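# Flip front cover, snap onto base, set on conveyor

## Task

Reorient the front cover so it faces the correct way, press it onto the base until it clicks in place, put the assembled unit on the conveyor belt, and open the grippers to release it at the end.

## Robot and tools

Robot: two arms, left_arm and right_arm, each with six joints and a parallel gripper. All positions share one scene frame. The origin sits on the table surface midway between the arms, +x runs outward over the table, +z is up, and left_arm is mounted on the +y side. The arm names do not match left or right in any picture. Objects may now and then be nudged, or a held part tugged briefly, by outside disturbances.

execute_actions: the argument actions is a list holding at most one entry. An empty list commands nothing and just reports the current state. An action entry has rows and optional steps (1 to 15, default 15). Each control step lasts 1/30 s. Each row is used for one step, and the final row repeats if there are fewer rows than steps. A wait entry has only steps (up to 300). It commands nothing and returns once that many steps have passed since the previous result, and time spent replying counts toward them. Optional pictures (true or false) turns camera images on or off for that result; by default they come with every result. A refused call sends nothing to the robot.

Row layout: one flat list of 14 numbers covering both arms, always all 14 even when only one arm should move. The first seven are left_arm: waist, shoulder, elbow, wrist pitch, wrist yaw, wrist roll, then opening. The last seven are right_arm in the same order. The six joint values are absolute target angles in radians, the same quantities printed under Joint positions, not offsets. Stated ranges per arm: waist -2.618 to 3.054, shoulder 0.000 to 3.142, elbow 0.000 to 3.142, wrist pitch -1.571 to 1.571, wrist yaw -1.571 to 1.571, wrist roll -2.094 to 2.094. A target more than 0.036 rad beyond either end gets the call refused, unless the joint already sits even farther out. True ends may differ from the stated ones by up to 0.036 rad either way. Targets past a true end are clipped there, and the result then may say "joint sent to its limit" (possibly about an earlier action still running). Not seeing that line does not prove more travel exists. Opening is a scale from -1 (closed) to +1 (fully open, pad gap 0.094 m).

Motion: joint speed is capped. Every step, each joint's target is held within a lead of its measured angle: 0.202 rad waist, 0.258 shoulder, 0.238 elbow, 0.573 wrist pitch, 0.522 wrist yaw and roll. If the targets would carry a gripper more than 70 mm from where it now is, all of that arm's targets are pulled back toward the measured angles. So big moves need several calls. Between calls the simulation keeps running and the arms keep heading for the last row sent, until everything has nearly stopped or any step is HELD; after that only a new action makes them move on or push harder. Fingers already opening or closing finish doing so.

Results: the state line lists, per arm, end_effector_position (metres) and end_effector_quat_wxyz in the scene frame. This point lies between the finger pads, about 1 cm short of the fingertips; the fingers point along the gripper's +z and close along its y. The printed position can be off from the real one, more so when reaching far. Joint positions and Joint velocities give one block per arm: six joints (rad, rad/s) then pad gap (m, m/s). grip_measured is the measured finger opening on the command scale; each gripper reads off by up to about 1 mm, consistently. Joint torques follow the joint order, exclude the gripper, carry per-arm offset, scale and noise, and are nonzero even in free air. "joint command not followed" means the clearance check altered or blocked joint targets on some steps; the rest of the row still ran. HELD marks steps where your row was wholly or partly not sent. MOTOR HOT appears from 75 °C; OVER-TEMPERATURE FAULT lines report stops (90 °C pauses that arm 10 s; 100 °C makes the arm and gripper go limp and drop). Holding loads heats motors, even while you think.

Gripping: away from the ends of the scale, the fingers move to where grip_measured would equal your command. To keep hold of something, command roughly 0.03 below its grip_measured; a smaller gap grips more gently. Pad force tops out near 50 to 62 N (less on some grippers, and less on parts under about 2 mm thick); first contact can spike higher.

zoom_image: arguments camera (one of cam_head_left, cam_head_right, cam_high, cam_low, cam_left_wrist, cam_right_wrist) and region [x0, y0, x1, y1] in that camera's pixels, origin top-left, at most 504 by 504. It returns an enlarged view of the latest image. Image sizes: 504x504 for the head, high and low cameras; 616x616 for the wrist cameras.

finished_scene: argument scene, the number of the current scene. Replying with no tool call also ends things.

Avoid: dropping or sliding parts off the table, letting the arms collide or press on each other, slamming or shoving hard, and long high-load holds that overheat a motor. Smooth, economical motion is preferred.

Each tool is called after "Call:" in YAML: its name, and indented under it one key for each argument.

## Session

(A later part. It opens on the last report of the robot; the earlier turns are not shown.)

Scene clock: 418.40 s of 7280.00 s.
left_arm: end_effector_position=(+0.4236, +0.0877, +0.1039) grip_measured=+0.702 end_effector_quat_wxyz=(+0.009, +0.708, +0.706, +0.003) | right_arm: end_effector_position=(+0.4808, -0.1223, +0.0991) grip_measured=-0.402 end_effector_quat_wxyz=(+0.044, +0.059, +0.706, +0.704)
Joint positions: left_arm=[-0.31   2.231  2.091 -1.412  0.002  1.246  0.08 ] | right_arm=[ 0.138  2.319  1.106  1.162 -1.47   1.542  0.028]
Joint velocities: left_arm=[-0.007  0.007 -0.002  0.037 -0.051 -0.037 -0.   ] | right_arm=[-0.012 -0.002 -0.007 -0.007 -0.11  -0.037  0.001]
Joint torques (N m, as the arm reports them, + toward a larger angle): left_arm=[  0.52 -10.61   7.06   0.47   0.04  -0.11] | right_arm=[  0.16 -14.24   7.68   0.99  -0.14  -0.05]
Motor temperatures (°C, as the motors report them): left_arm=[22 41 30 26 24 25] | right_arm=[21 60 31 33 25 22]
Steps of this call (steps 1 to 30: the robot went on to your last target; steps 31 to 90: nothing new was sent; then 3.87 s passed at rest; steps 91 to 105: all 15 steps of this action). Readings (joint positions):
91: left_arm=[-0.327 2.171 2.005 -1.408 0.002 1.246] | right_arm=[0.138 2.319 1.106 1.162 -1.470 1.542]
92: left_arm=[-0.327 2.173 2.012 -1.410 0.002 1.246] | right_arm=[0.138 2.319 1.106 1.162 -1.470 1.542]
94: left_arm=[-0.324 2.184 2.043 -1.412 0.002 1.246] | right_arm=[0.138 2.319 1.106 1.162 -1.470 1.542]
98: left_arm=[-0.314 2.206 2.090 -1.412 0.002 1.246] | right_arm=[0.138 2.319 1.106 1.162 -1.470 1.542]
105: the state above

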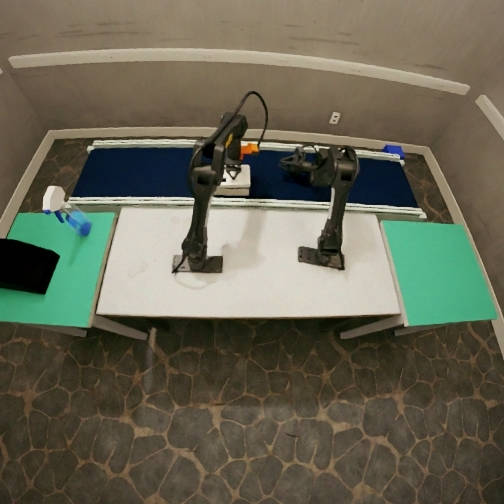

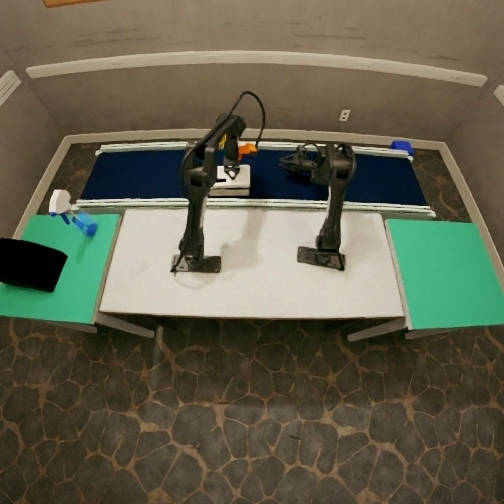

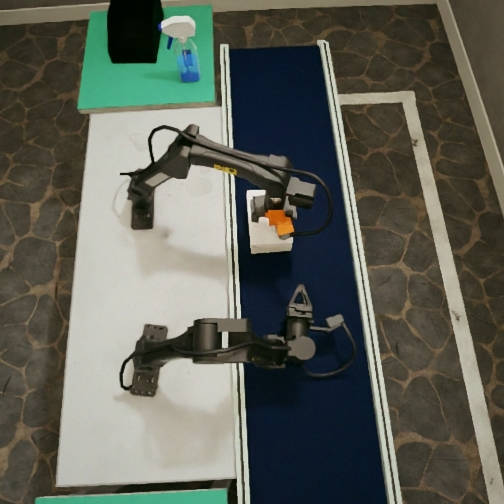

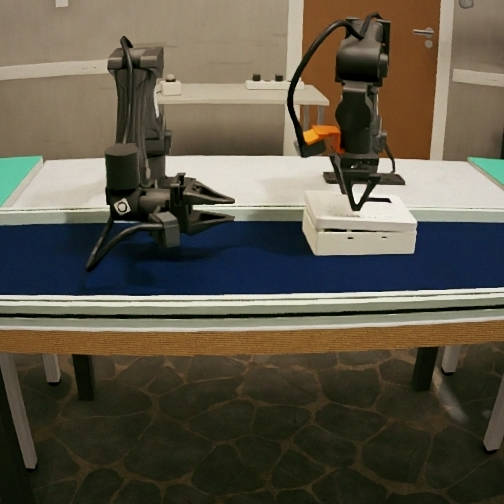

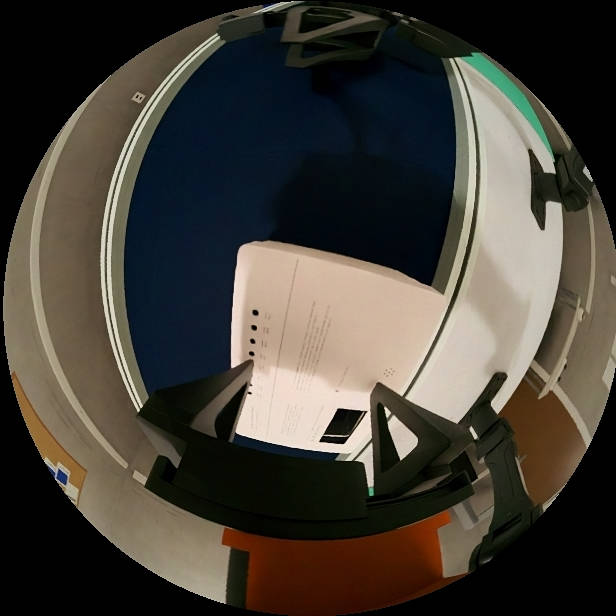

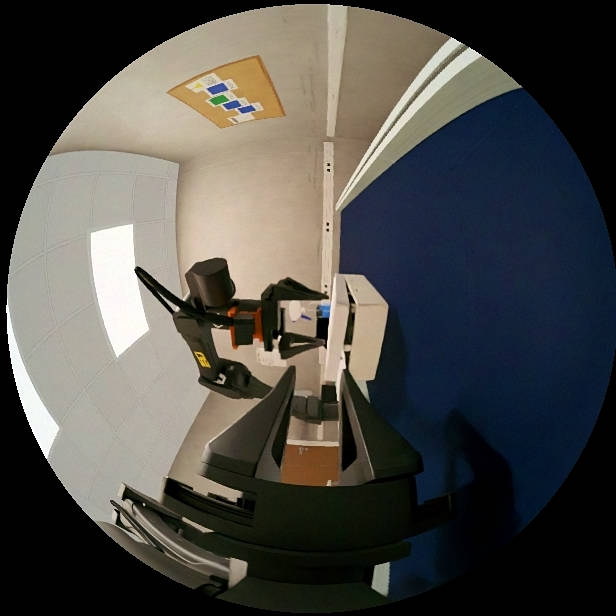

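Press with shoulder, mostly vertical.

Call:
execute_actions:
  actions:
    - {"rows":[[-0.304,2.236,2.1,-1.41,0.01,1.24,0.7,0.14,2.3,1.124,1.16,-1.48,1.535,-0.4],[-0.304,2.242,2.095,-1.41,0.01,1.24,0.7,0.14,2.3,1.124,1.16,-1.48,1.535,-0.4],[-0.304,2.248,2.09,-1.41,0.01,1.24,0.7,0.14,2.3,1.124,1.16,-1.48,1.535,-0.4],[-0.304,2.254,2.086,-1.41,0.01,1.24,0.7,0.14,2.3,1.124,1.16,-1.48,1.535,-0.4],[-0.304,2.26,2.082,-1.41,0.01,1.24,0.7,0.14,2.3,1.124,1.16,-1.48,1.535,-0.4],[-0.304,2.266,2.078,-1.41,0.01,1.24,0.7,0.14,2.3,1.124,1.16,-1.48,1.535,-0.4],[-0.304,2.272,2.074,-1.41,0.01,1.24,0.7,0.14,2.3,1.124,1.16,-1.48,1.535,-0.4],[-0.304,2.278,2.07,-1.41,0.01,1.24,0.7,0.14,2.3,1.124,1.16,-1.48,1.535,-0.4],[-0.304,2.284,2.066,-1.41,0.01,1.24,0.7,0.14,2.3,1.124,1.16,-1.48,1.535,-0.4],[-0.304,2.29,2.062,-1.41,0.01,1.24,0.7,0.14,2.3,1.124,1.16,-1.48,1.535,-0.4],[-0.304,2.296,2.058,-1.41,0.01,1.24,0.7,0.14,2.3,1.124,1.16,-1.48,1.535,-0.4],[-0.304,2.302,2.054,-1.41,0.01,1.24,0.7,0.14,2.3,1.124,1.16,-1.48,1.535,-0.4],[-0.304,2.308,2.05,-1.41,0.01,1.24,0.7,0.14,2.3,1.124,1.16,-1.48,1.535,-0.4]]}

Call:
zoom_image:
  camera: "cam_right_wrist"
  region: [250,230,410,400]

Call:
zoom_image:
  camera: "cam_low"
  region: [240,130,440,270]

Scene clock: 432.27 s of 7280.00 s.
left_arm: end_effector_position=(+0.4225, +0.0876, +0.0961) grip_measured=+0.702 end_effector_quat_wxyz=(-0.000, +0.707, +0.707, -0.003) | right_arm: end_effector_position=(+0.4808, -0.1223, +0.0991) grip_measured=-0.402 end_effector_quat_wxyz=(+0.044, +0.059, +0.706, +0.704)
Joint positions: left_arm=[-0.31   2.25   2.091 -1.415  0.005  1.245  0.08 ] | right_arm=[ 0.138  2.319  1.106  1.162 -1.47   1.542  0.028]
Joint velocities: left_arm=[ 0.012 -0.012 -0.012 -0.066 -0.007 -0.007  0.001] | right_arm=[-0.012 -0.007  0.002  0.051  0.022 -0.037  0.001]
Joint torques (N m, as the arm reports them, + toward a larger angle): left_arm=[ 0.5  -6.07  2.34  0.6   0.01 -0.11] | right_arm=[  0.16 -14.24   7.66   0.99  -0.13  -0.05]
Motor temperatures (°C, as the motors report them): left_arm=[22 42 31 26 24 25] | right_arm=[21 61 31 33 25 22]
Steps of this call (steps 1 to 15: the robot went on to your last target; steps 16 to 90: nothing new was sent; then 10.37 s passed at rest; steps 91 to 105: all 15 steps of this action). Readings (joint positions):
91: left_arm=[-0.310 2.231 2.091 -1.412 0.002 1.246] | right_arm=[0.138 2.319 1.106 1.162 -1.470 1.542]
92: left_arm=[-0.310 2.231 2.091 -1.412 0.002 1.246] | right_arm=[0.138 2.319 1.106 1.162 -1.470 1.542]
94: left_arm=[-0.310 2.234 2.091 -1.412 0.002 1.246] | right_arm=[0.138 2.319 1.106 1.162 -1.470 1.542]
98: left_arm=[-0.310 2.249 2.091 -1.414 0.004 1.245] | right_arm=[0.138 2.319 1.106 1.162 -1.470 1.542]
105: the state above

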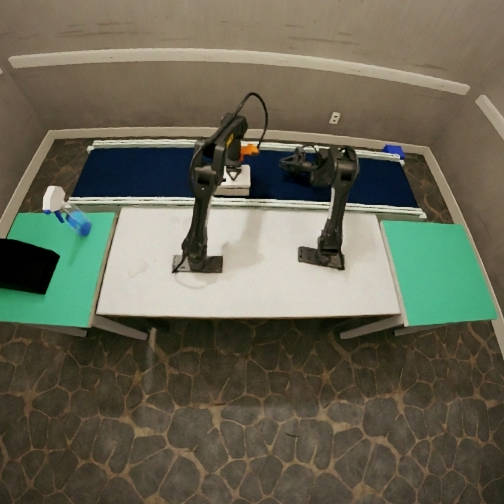

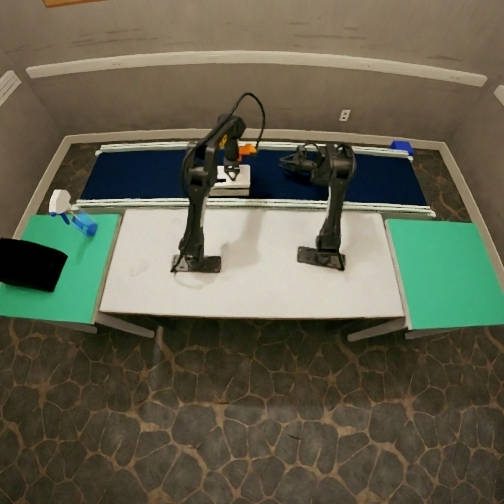

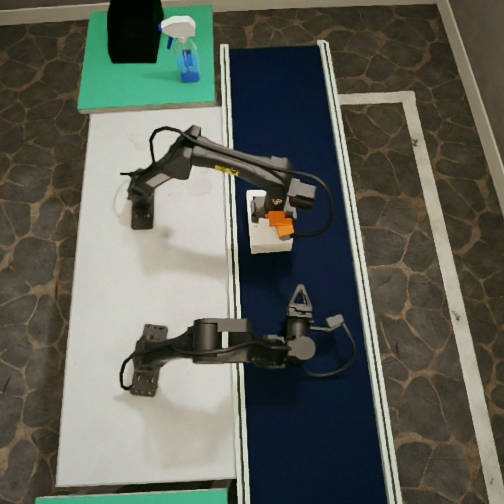

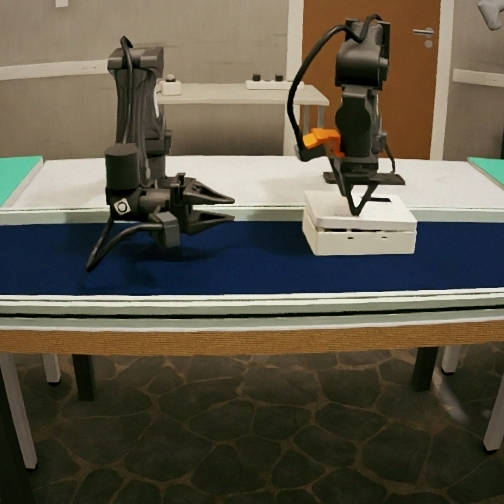

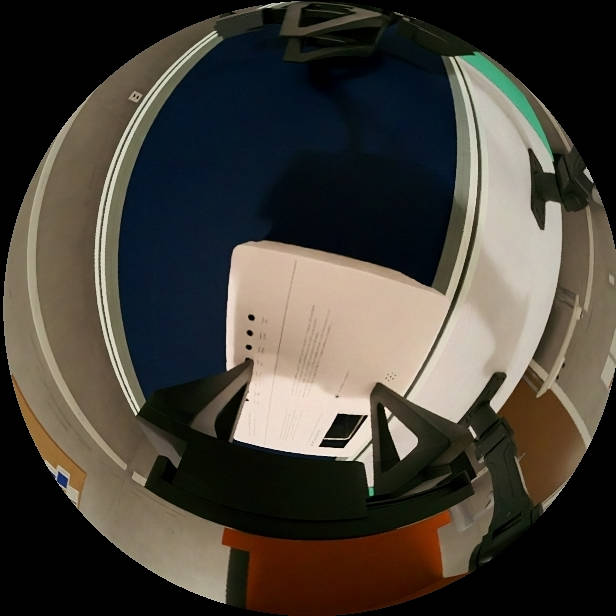

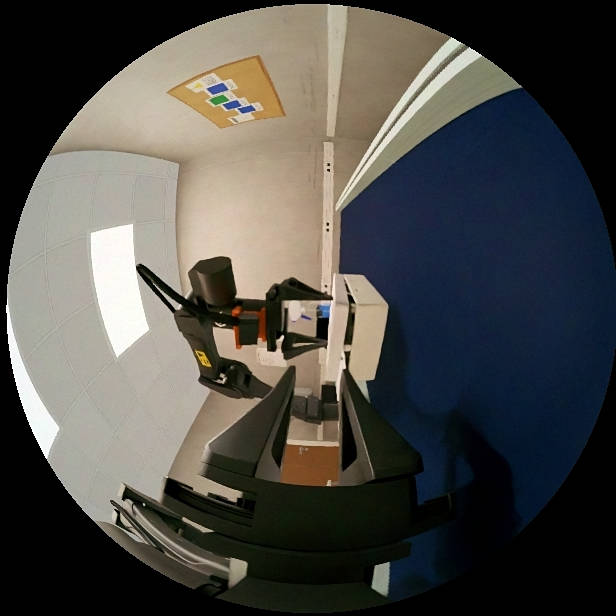

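Region (250, 230, 410, 400) of cam_right_wrist's 616x616 image, scaled by 2.965, with more detail than that image has; it fills the left 474 columns of this view, and the rest is white.

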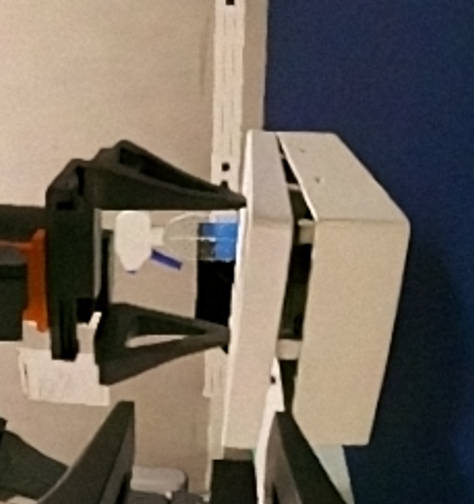

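Region (240, 130, 440, 270) of cam_low's 504x504 image, scaled by 2.520, with more detail than that image has; it fills the top 353 rows of this view, and the rest is white.

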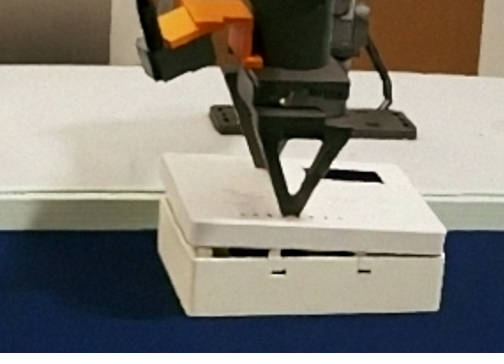

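Call:
execute_actions:
  actions:
    - {"rows":[[-0.301,2.3,2.07,-1.4,0.01,1.24,0.7,0.14,2.3,1.124,1.16,-1.48,1.535,-0.4],[-0.298,2.3,2.07,-1.39,0.01,1.24,0.7,0.14,2.3,1.124,1.16,-1.48,1.535,-0.4],[-0.295,2.3,2.07,-1.385,0.01,1.24,0.7,0.14,2.3,1.124,1.16,-1.48,1.535,-0.4],[-0.292,2.3,2.07,-1.38,0.01,1.24,0.7,0.14,2.3,1.124,1.16,-1.48,1.535,-0.4],[-0.289,2.3,2.07,-1.375,0.01,1.24,0.7,0.14,2.3,1.124,1.16,-1.48,1.535,-0.4],[-0.286,2.3,2.07,-1.37,0.01,1.24,0.7,0.14,2.3,1.124,1.16,-1.48,1.535,-0.4]]}

Call:
zoom_image:
  camera: "cam_right_wrist"
  region: [250,230,410,400]

Call:
zoom_image:
  camera: "cam_low"
  region: [240,130,440,270]

Scene clock: 439.43 s of 7280.00 s.
left_arm: end_effector_position=(+0.4229, +0.0888, +0.0958) grip_measured=+0.702 end_effector_quat_wxyz=(+0.005, +0.702, +0.712, -0.014) | right_arm: end_effector_position=(+0.4808, -0.1223, +0.0991) grip_measured=-0.402 end_effector_quat_wxyz=(+0.044, +0.059, +0.706, +0.704)
Joint positions: left_arm=[-0.297  2.251  2.091 -1.415  0.029  1.243  0.08 ] | right_arm=[ 0.138  2.319  1.106  1.162 -1.47   1.542  0.028]
Joint velocities: left_arm=[-0.017 -0.012  0.002 -0.051 -0.007 -0.081  0.001] | right_arm=[-0.002 -0.007  0.007 -0.051 -0.007 -0.037 -0.002]
Joint torques (N m, as the arm reports them, + toward a larger angle): left_arm=[ 0.9  -6.73  3.85  1.01 -0.16 -0.09] | right_arm=[  0.14 -14.23   7.68   0.99  -0.14  -0.05]
Motor temperatures (°C, as the motors report them): left_arm=[22 40 30 26 24 25] | right_arm=[21 61 31 33 25 22]
Steps of this call (steps 1 to 15: the robot went on to your last target; steps 16 to 90: nothing new was sent; then 3.67 s passed at rest; steps 91 to 105: all 15 steps of this action). Readings (joint positions):
91: left_arm=[-0.310 2.250 2.091 -1.415 0.006 1.245] | right_arm=[0.138 2.319 1.106 1.162 -1.470 1.542]
92: left_arm=[-0.309 2.250 2.091 -1.415 0.006 1.245] | right_arm=[0.138 2.319 1.106 1.162 -1.470 1.542]
94: left_arm=[-0.307 2.250 2.091 -1.415 0.010 1.245] | right_arm=[0.138 2.319 1.106 1.162 -1.470 1.542]
98: left_arm=[-0.300 2.251 2.091 -1.415 0.023 1.244] | right_arm=[0.138 2.319 1.106 1.162 -1.470 1.542]
105: the state above

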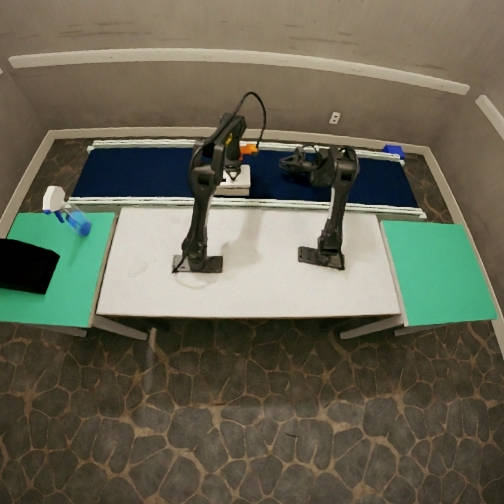

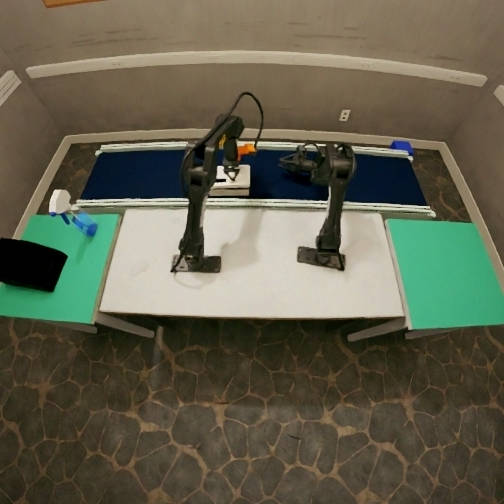

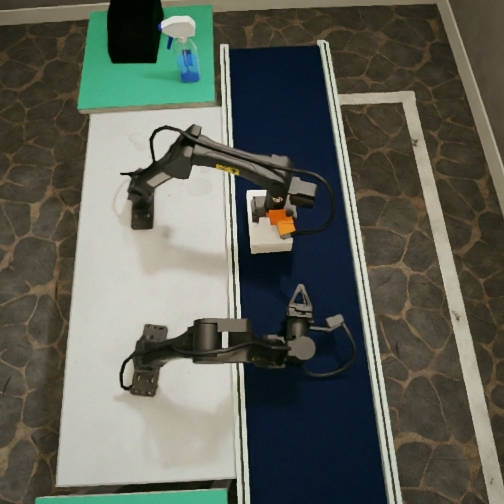

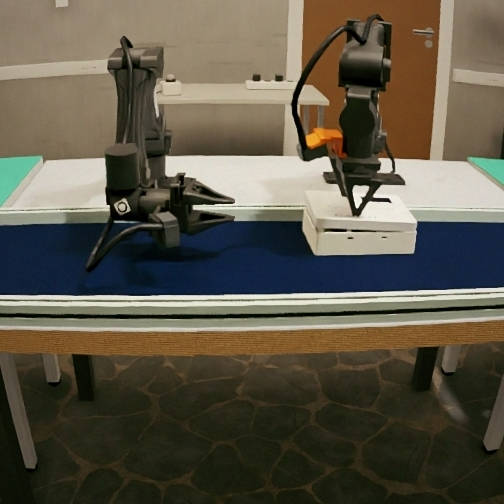

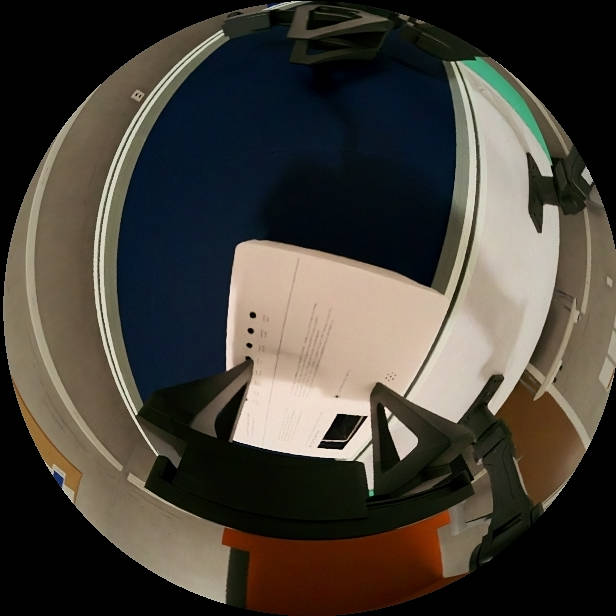

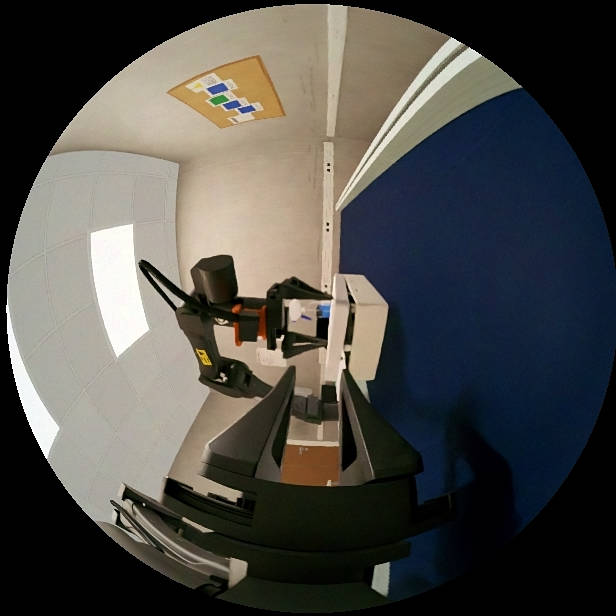

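Region (250, 230, 410, 400) of cam_right_wrist's 616x616 image, scaled by 2.965, with more detail than that image has; it fills the left 474 columns of this view, and the rest is white.

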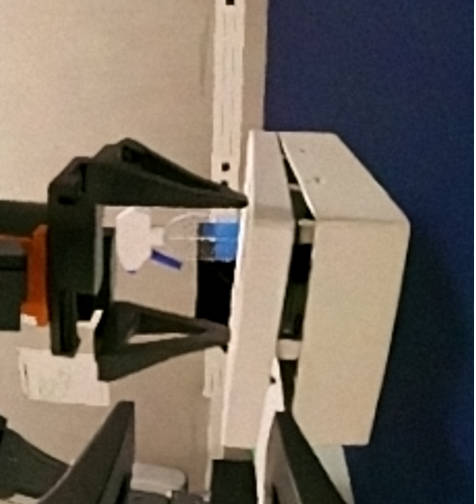

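Region (240, 130, 440, 270) of cam_low's 504x504 image, scaled by 2.520, with more detail than that image has; it fills the top 353 rows of this view, and the rest is white.

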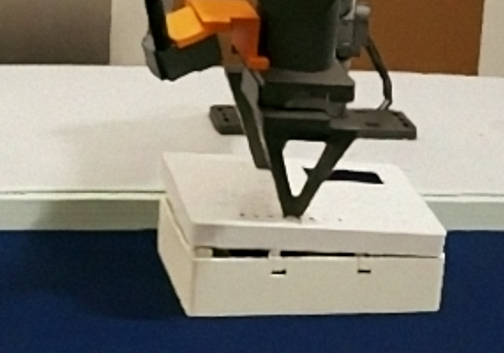

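Call:
execute_actions:
  actions:
    - {"rows":[[-0.286,2.29,2.075,-1.37,0,1.24,0.69,0.14,2.3,1.124,1.16,-1.48,1.535,-0.4],[-0.285,2.29,2.075,-1.37,-0.01,1.24,0.68,0.14,2.3,1.124,1.16,-1.48,1.535,-0.4],[-0.284,2.29,2.075,-1.37,-0.02,1.24,0.67,0.14,2.3,1.124,1.16,-1.48,1.535,-0.4],[-0.283,2.29,2.075,-1.37,-0.03,1.24,0.66,0.14,2.3,1.124,1.16,-1.48,1.535,-0.4],[-0.282,2.29,2.075,-1.37,-0.03,1.24,0.65,0.14,2.3,1.124,1.16,-1.48,1.535,-0.4],[-0.282,2.29,2.075,-1.37,-0.03,1.24,0.64,0.14,2.3,1.124,1.16,-1.48,1.535,-0.4]]}

Call:
zoom_image:
  camera: "cam_right_wrist"
  region: [250,230,410,400]

Call:
zoom_image:
  camera: "cam_low"
  region: [240,130,440,270]

Scene clock: 448.63 s of 7280.00 s.
left_arm: end_effector_position=(+0.4228, +0.0897, +0.0958) grip_measured=+0.642 end_effector_quat_wxyz=(+0.003, +0.702, +0.712, -0.012) | right_arm: end_effector_position=(+0.4808, -0.1223, +0.0991) grip_measured=-0.402 end_effector_quat_wxyz=(+0.044, +0.059, +0.706, +0.704)
Joint positions: left_arm=[-0.297  2.251  2.091 -1.417  0.024  1.242  0.077] | right_arm=[ 0.138  2.319  1.106  1.162 -1.47   1.542  0.028]
Joint velocities: left_arm=[ 0.017  0.002  0.002  0.037  0.022  0.007 -0.   ] | right_arm=[ 0.017  0.002 -0.007 -0.022  0.007 -0.007 -0.   ]
Joint torques (N m, as the arm reports them, + toward a larger angle): left_arm=[ 1.25 -7.47  4.26  1.03 -0.47 -0.08] | right_arm=[  0.16 -14.24   7.67   0.99  -0.13  -0.05]
Motor temperatures (°C, as the motors report them): left_arm=[22 38 29 26 24 25] | right_arm=[21 61 31 32 25 22]
Steps of this call (steps 1 to 15: the robot went on to your last target; steps 16 to 90: nothing new was sent; then 5.70 s passed at rest; steps 91 to 105: all 15 steps of this action). Readings (joint positions):
91: left_arm=[-0.297 2.251 2.091 -1.415 0.029 1.243] | right_arm=[0.138 2.319 1.106 1.162 -1.470 1.542]
92: left_arm=[-0.297 2.251 2.091 -1.415 0.029 1.243] | right_arm=[0.138 2.319 1.106 1.162 -1.470 1.542]
94: left_arm=[-0.297 2.251 2.091 -1.416 0.028 1.243] | right_arm=[0.138 2.319 1.106 1.162 -1.470 1.542]
98: left_arm=[-0.297 2.251 2.091 -1.417 0.025 1.243] | right_arm=[0.138 2.319 1.106 1.162 -1.470 1.542]
105: the state above

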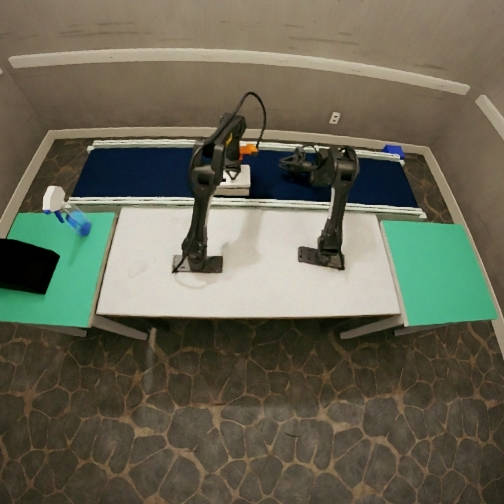

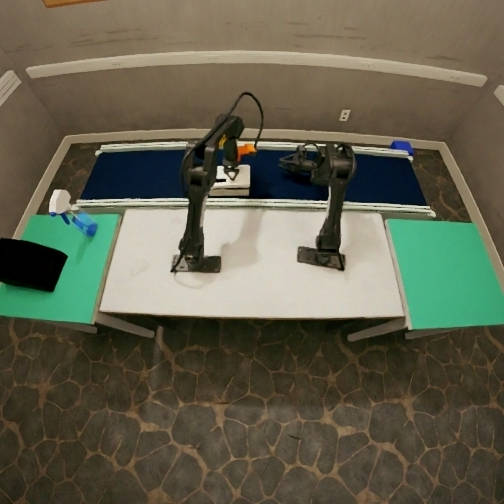

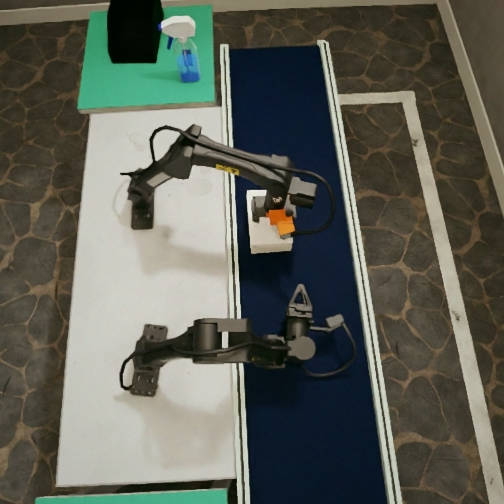

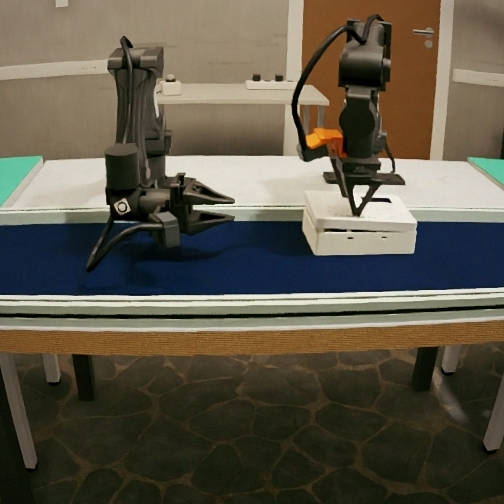

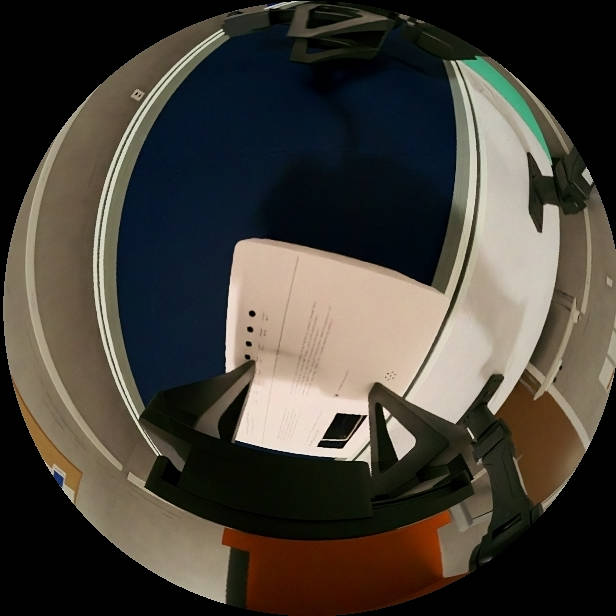

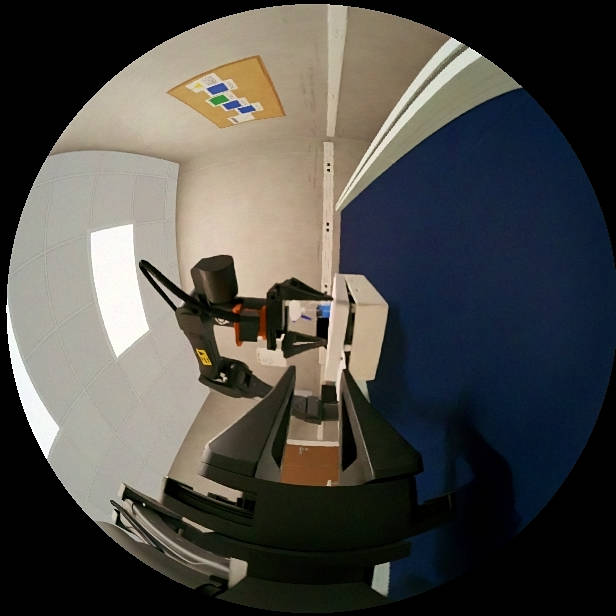

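Region (250, 230, 410, 400) of cam_right_wrist's 616x616 image, scaled by 2.965, with more detail than that image has; it fills the left 474 columns of this view, and the rest is white.

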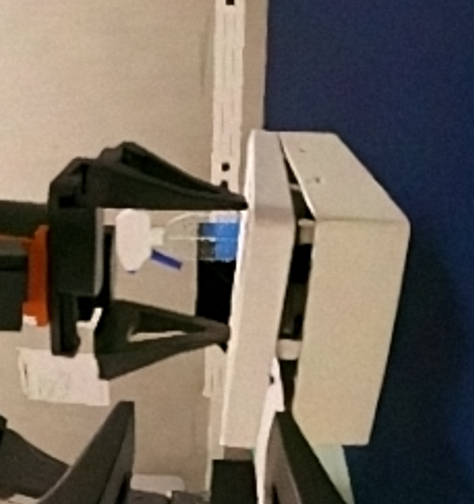

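Region (240, 130, 440, 270) of cam_low's 504x504 image, scaled by 2.520, with more detail than that image has; it fills the top 353 rows of this view, and the rest is white.

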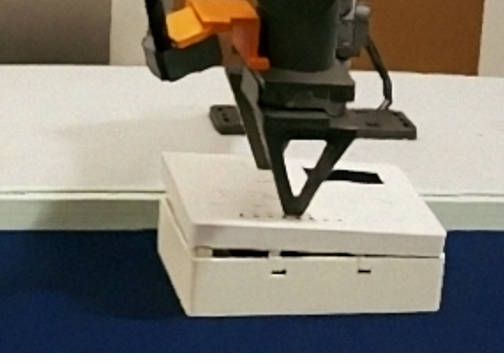

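Cover moved +x slightly. More +y push.

Call:
execute_actions:
  actions:
    - {"rows":[[-0.28,2.29,2.075,-1.37,-0.04,1.24,0.635,0.14,2.3,1.124,1.16,-1.48,1.535,-0.4],[-0.278,2.29,2.075,-1.37,-0.05,1.24,0.63,0.14,2.3,1.124,1.16,-1.48,1.535,-0.4],[-0.276,2.29,2.075,-1.37,-0.06,1.24,0.625,0.14,2.3,1.124,1.16,-1.48,1.535,-0.4],[-0.275,2.29,2.075,-1.37,-0.07,1.24,0.62,0.14,2.3,1.124,1.16,-1.48,1.535,-0.4],[-0.275,2.29,2.075,-1.37,-0.07,1.24,0.61,0.14,2.3,1.124,1.16,-1.48,1.535,-0.4],[-0.275,2.29,2.075,-1.37,-0.07,1.24,0.6,0.14,2.3,1.124,1.16,-1.48,1.535,-0.4],[-0.275,2.29,2.075,-1.37,-0.07,1.24,0.6,0.14,2.3,1.124,1.16,-1.48,1.535,-0.4],[-0.275,2.29,2.075,-1.37,-0.07,1.24,0.6,0.14,2.3,1.124,1.16,-1.48,1.535,-0.4],[-0.29,2.29,2.075,-1.37,0,1.24,0.6,0.14,2.3,1.124,1.16,-1.48,1.535,-0.4]],"steps":12}

Call:
zoom_image:
  camera: "cam_right_wrist"
  region: [250,230,410,400]

Call:
zoom_image:
  camera: "cam_low"
  region: [240,130,440,270]

Scene clock: 458.03 s of 7280.00 s.
left_arm: end_effector_position=(+0.4246, +0.0954, +0.0958) grip_measured=+0.602 end_effector_quat_wxyz=(-0.002, +0.700, +0.714, -0.002) | right_arm: end_effector_position=(+0.4808, -0.1223, +0.0991) grip_measured=-0.402 end_effector_quat_wxyz=(+0.044, +0.059, +0.706, +0.704)
Joint positions: left_arm=[-0.293  2.251  2.091 -1.417  0.001  1.241  0.075] | right_arm=[ 0.138  2.319  1.106  1.162 -1.47   1.542  0.028]
Joint velocities: left_arm=[ 0.002 -0.007 -0.012  0.007  0.007  0.037 -0.   ] | right_arm=[-0.017 -0.012 -0.002 -0.007 -0.037 -0.007 -0.   ]
Joint torques (N m, as the arm reports them, + toward a larger angle): left_arm=[ 0.41 -7.36  4.24  1.05  0.02 -0.06] | right_arm=[  0.14 -14.23   7.68   0.99  -0.13  -0.05]
Motor temperatures (°C, as the motors report them): left_arm=[22 38 29 26 24 25] | right_arm=[21 62 31 32 25 22]
Steps of this call (steps 1 to 15: the robot went on to your last target; steps 16 to 90: nothing new was sent; then 6.00 s passed at rest; steps 91 to 102: all 12 steps of this action). Readings (joint positions):
91: left_arm=[-0.297 2.251 2.091 -1.417 0.023 1.242] | right_arm=[0.138 2.319 1.106 1.162 -1.470 1.542]
92: left_arm=[-0.297 2.251 2.091 -1.417 0.020 1.242] | right_arm=[0.138 2.319 1.106 1.162 -1.470 1.542]
94: left_arm=[-0.297 2.251 2.091 -1.417 0.012 1.242] | right_arm=[0.138 2.319 1.106 1.162 -1.470 1.542]
98: left_arm=[-0.294 2.251 2.091 -1.417 -0.001 1.241] | right_arm=[0.138 2.319 1.106 1.162 -1.470 1.542]
102: the state above

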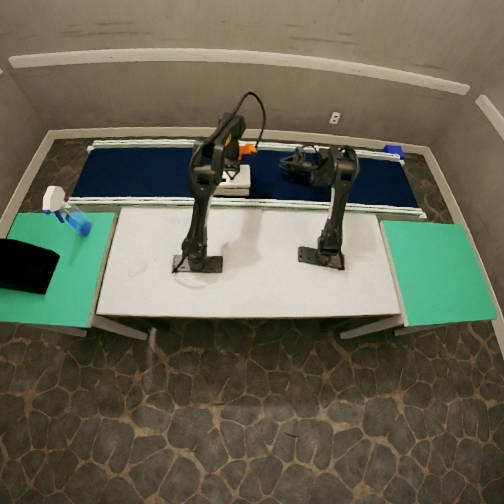

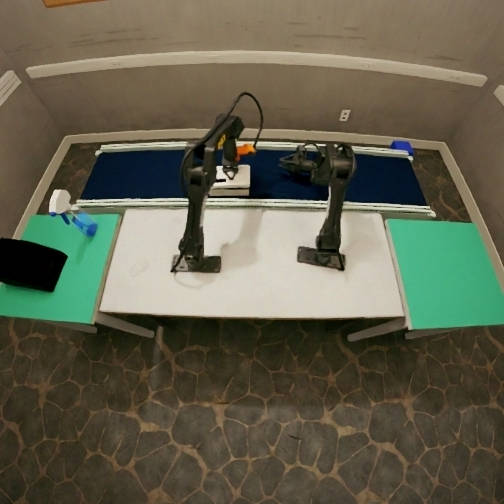

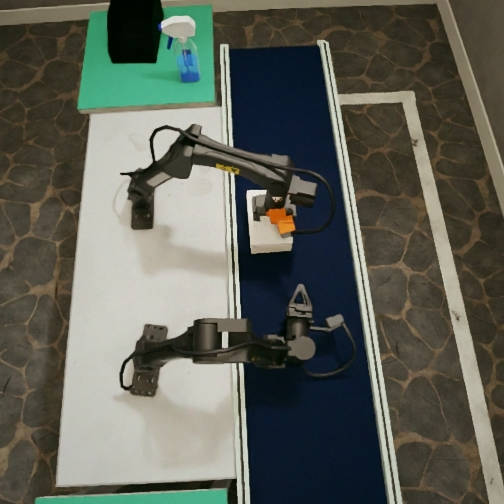

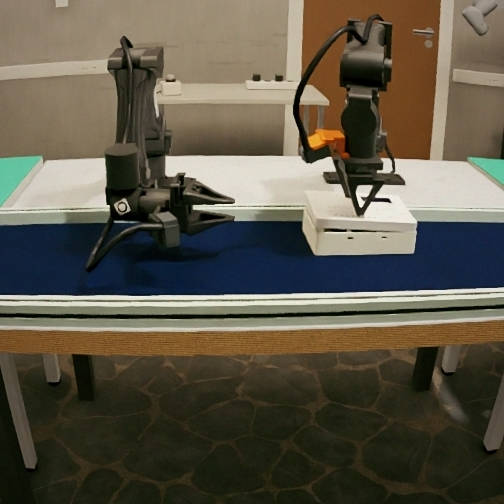

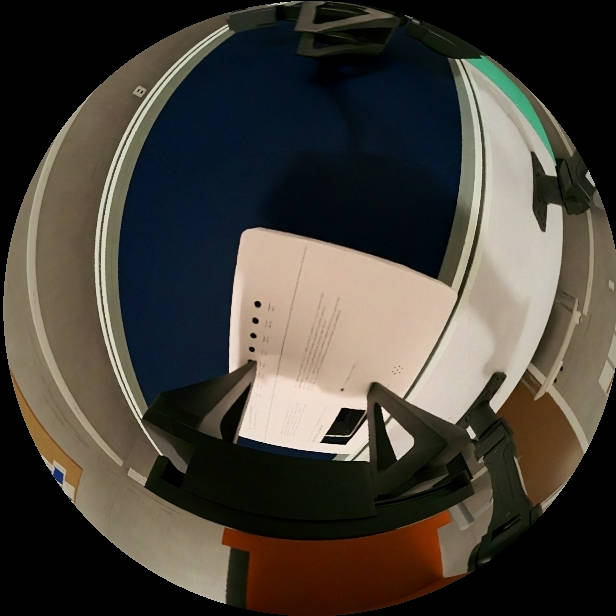

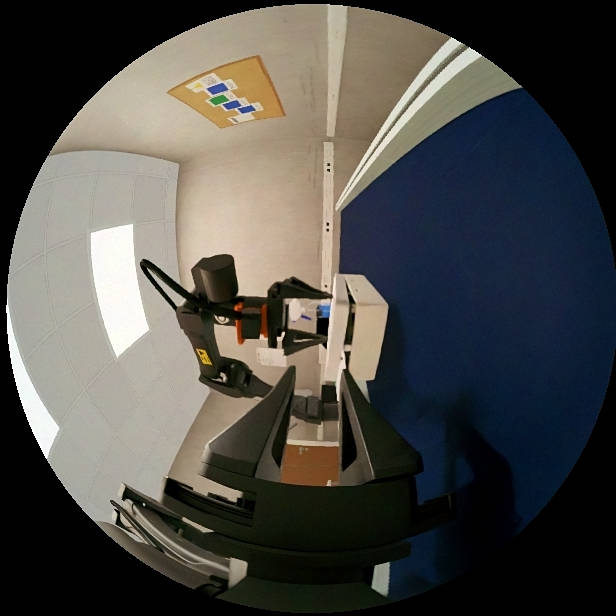

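Region (250, 230, 410, 400) of cam_right_wrist's 616x616 image, scaled by 2.965, with more detail than that image has; it fills the left 474 columns of this view, and the rest is white.

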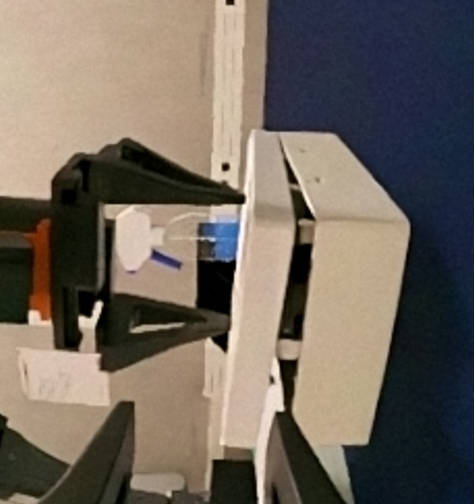

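Region (240, 130, 440, 270) of cam_low's 504x504 image, scaled by 2.520, with more detail than that image has; it fills the top 353 rows of this view, and the rest is white.

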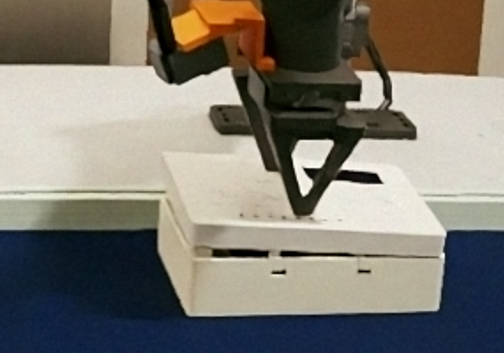

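Call:
execute_actions:
  actions:
    - {"rows":[[-0.29,2.3,2.065,-1.4,0,1.24,0.6,0.14,2.3,1.124,1.16,-1.48,1.535,-0.4],[-0.29,2.31,2.055,-1.41,0,1.24,0.6,0.14,2.3,1.124,1.16,-1.48,1.535,-0.4],[-0.29,2.318,2.05,-1.41,0,1.24,0.6,0.14,2.3,1.124,1.16,-1.48,1.535,-0.4],[-0.29,2.326,2.045,-1.41,0,1.24,0.6,0.14,2.3,1.124,1.16,-1.48,1.535,-0.4],[-0.29,2.334,2.04,-1.41,0,1.24,0.6,0.14,2.3,1.124,1.16,-1.48,1.535,-0.4],[-0.29,2.342,2.035,-1.41,0,1.24,0.6,0.14,2.3,1.124,1.16,-1.48,1.535,-0.4],[-0.29,2.35,2.03,-1.41,0,1.24,0.6,0.14,2.3,1.124,1.16,-1.48,1.535,-0.4],[-0.29,2.358,2.025,-1.41,0,1.24,0.6,0.14,2.3,1.124,1.16,-1.48,1.535,-0.4],[-0.29,2.366,2.02,-1.41,0,1.24,0.6,0.14,2.3,1.124,1.16,-1.48,1.535,-0.4]]}

Call:
zoom_image:
  camera: "cam_right_wrist"
  region: [250,230,410,400]

Call:
zoom_image:
  camera: "cam_low"
  region: [240,130,440,270]

Scene clock: 469.40 s of 7280.00 s.
left_arm: end_effector_position=(+0.4237, +0.0955, +0.0932) grip_measured=+0.602 end_effector_quat_wxyz=(-0.005, +0.699, +0.715, -0.006) | right_arm: end_effector_position=(+0.4808, -0.1223, +0.0991) grip_measured=-0.402 end_effector_quat_wxyz=(+0.044, +0.059, +0.706, +0.704)
Joint positions: left_arm=[-0.291  2.257  2.091 -1.42   0.007  1.241  0.075] | right_arm=[ 0.138  2.319  1.106  1.162 -1.47   1.542  0.028]
Joint velocities: left_arm=[ 0.017  0.002 -0.002  0.051 -0.051  0.022  0.002] | right_arm=[ 0.017 -0.002  0.012  0.051 -0.051  0.066  0.001]
Joint torques (N m, as the arm reports them, + toward a larger angle): left_arm=[-0.15 -2.01 -0.05  0.64 -0.11 -0.06] | right_arm=[  0.14 -14.22   7.68   0.99  -0.13  -0.04]
Motor temperatures (°C, as the motors report them): left_arm=[22 38 29 26 24 25] | right_arm=[21 62 31 32 25 22]
Steps of this call (steps 1 to 15: the robot went on to your last target; steps 16 to 90: nothing new was sent; then 7.87 s passed at rest; steps 91 to 105: all 15 steps of this action). Readings (joint positions):
91: left_arm=[-0.293 2.251 2.091 -1.417 0.001 1.241] | right_arm=[0.138 2.319 1.106 1.162 -1.470 1.542]
92: left_arm=[-0.293 2.252 2.091 -1.417 0.001 1.241] | right_arm=[0.138 2.319 1.106 1.162 -1.470 1.542]
94: left_arm=[-0.293 2.253 2.091 -1.418 0.001 1.241] | right_arm=[0.138 2.319 1.106 1.162 -1.470 1.542]
98: left_arm=[-0.293 2.256 2.091 -1.419 0.002 1.241] | right_arm=[0.138 2.319 1.106 1.162 -1.470 1.542]
105: the state above

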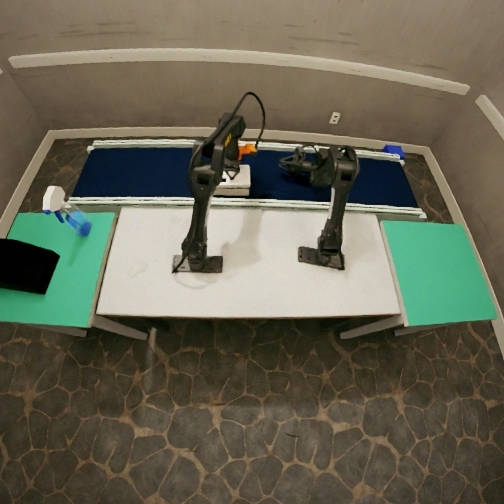

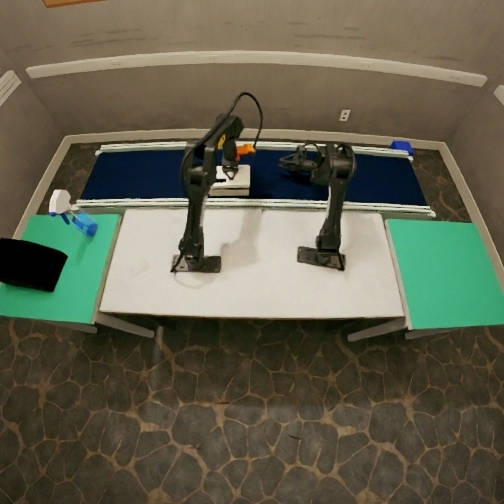

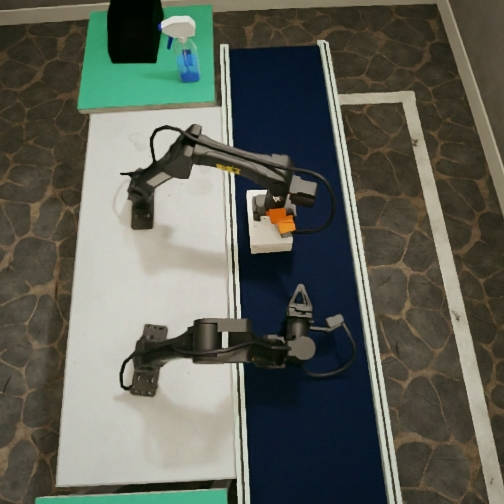

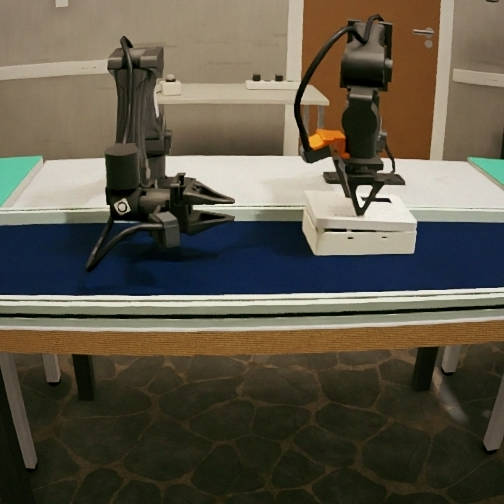

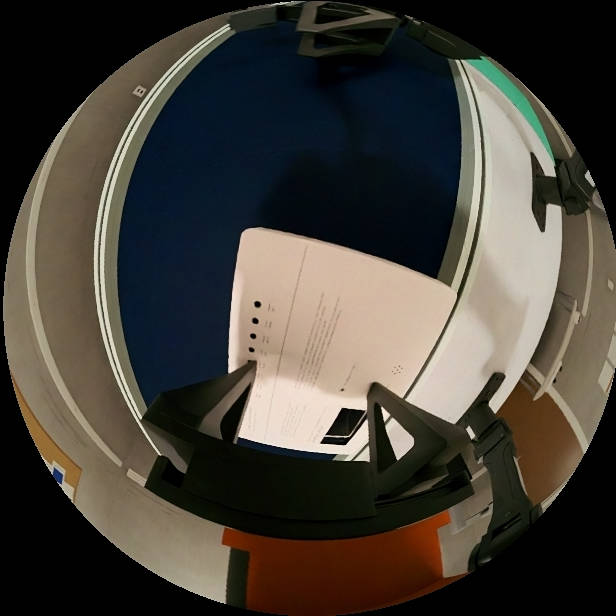

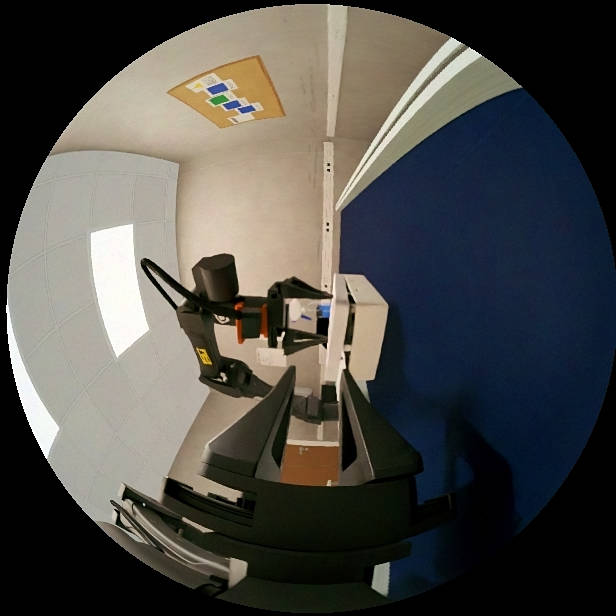

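Region (250, 230, 410, 400) of cam_right_wrist's 616x616 image, scaled by 2.965, with more detail than that image has; it fills the left 474 columns of this view, and the rest is white.

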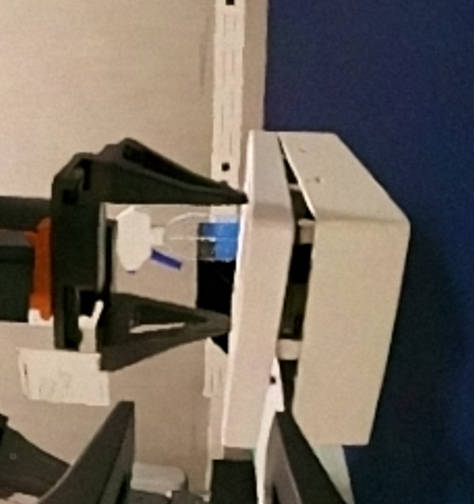

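Region (240, 130, 440, 270) of cam_low's 504x504 image, scaled by 2.520, with more detail than that image has; it fills the top 353 rows of this view, and the rest is white.

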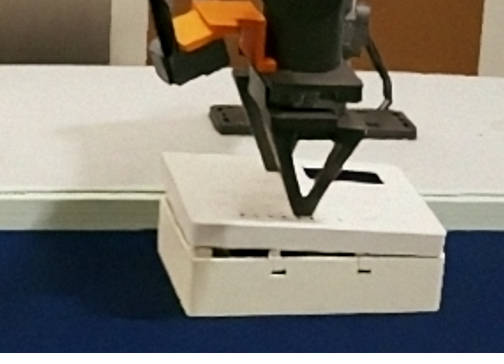

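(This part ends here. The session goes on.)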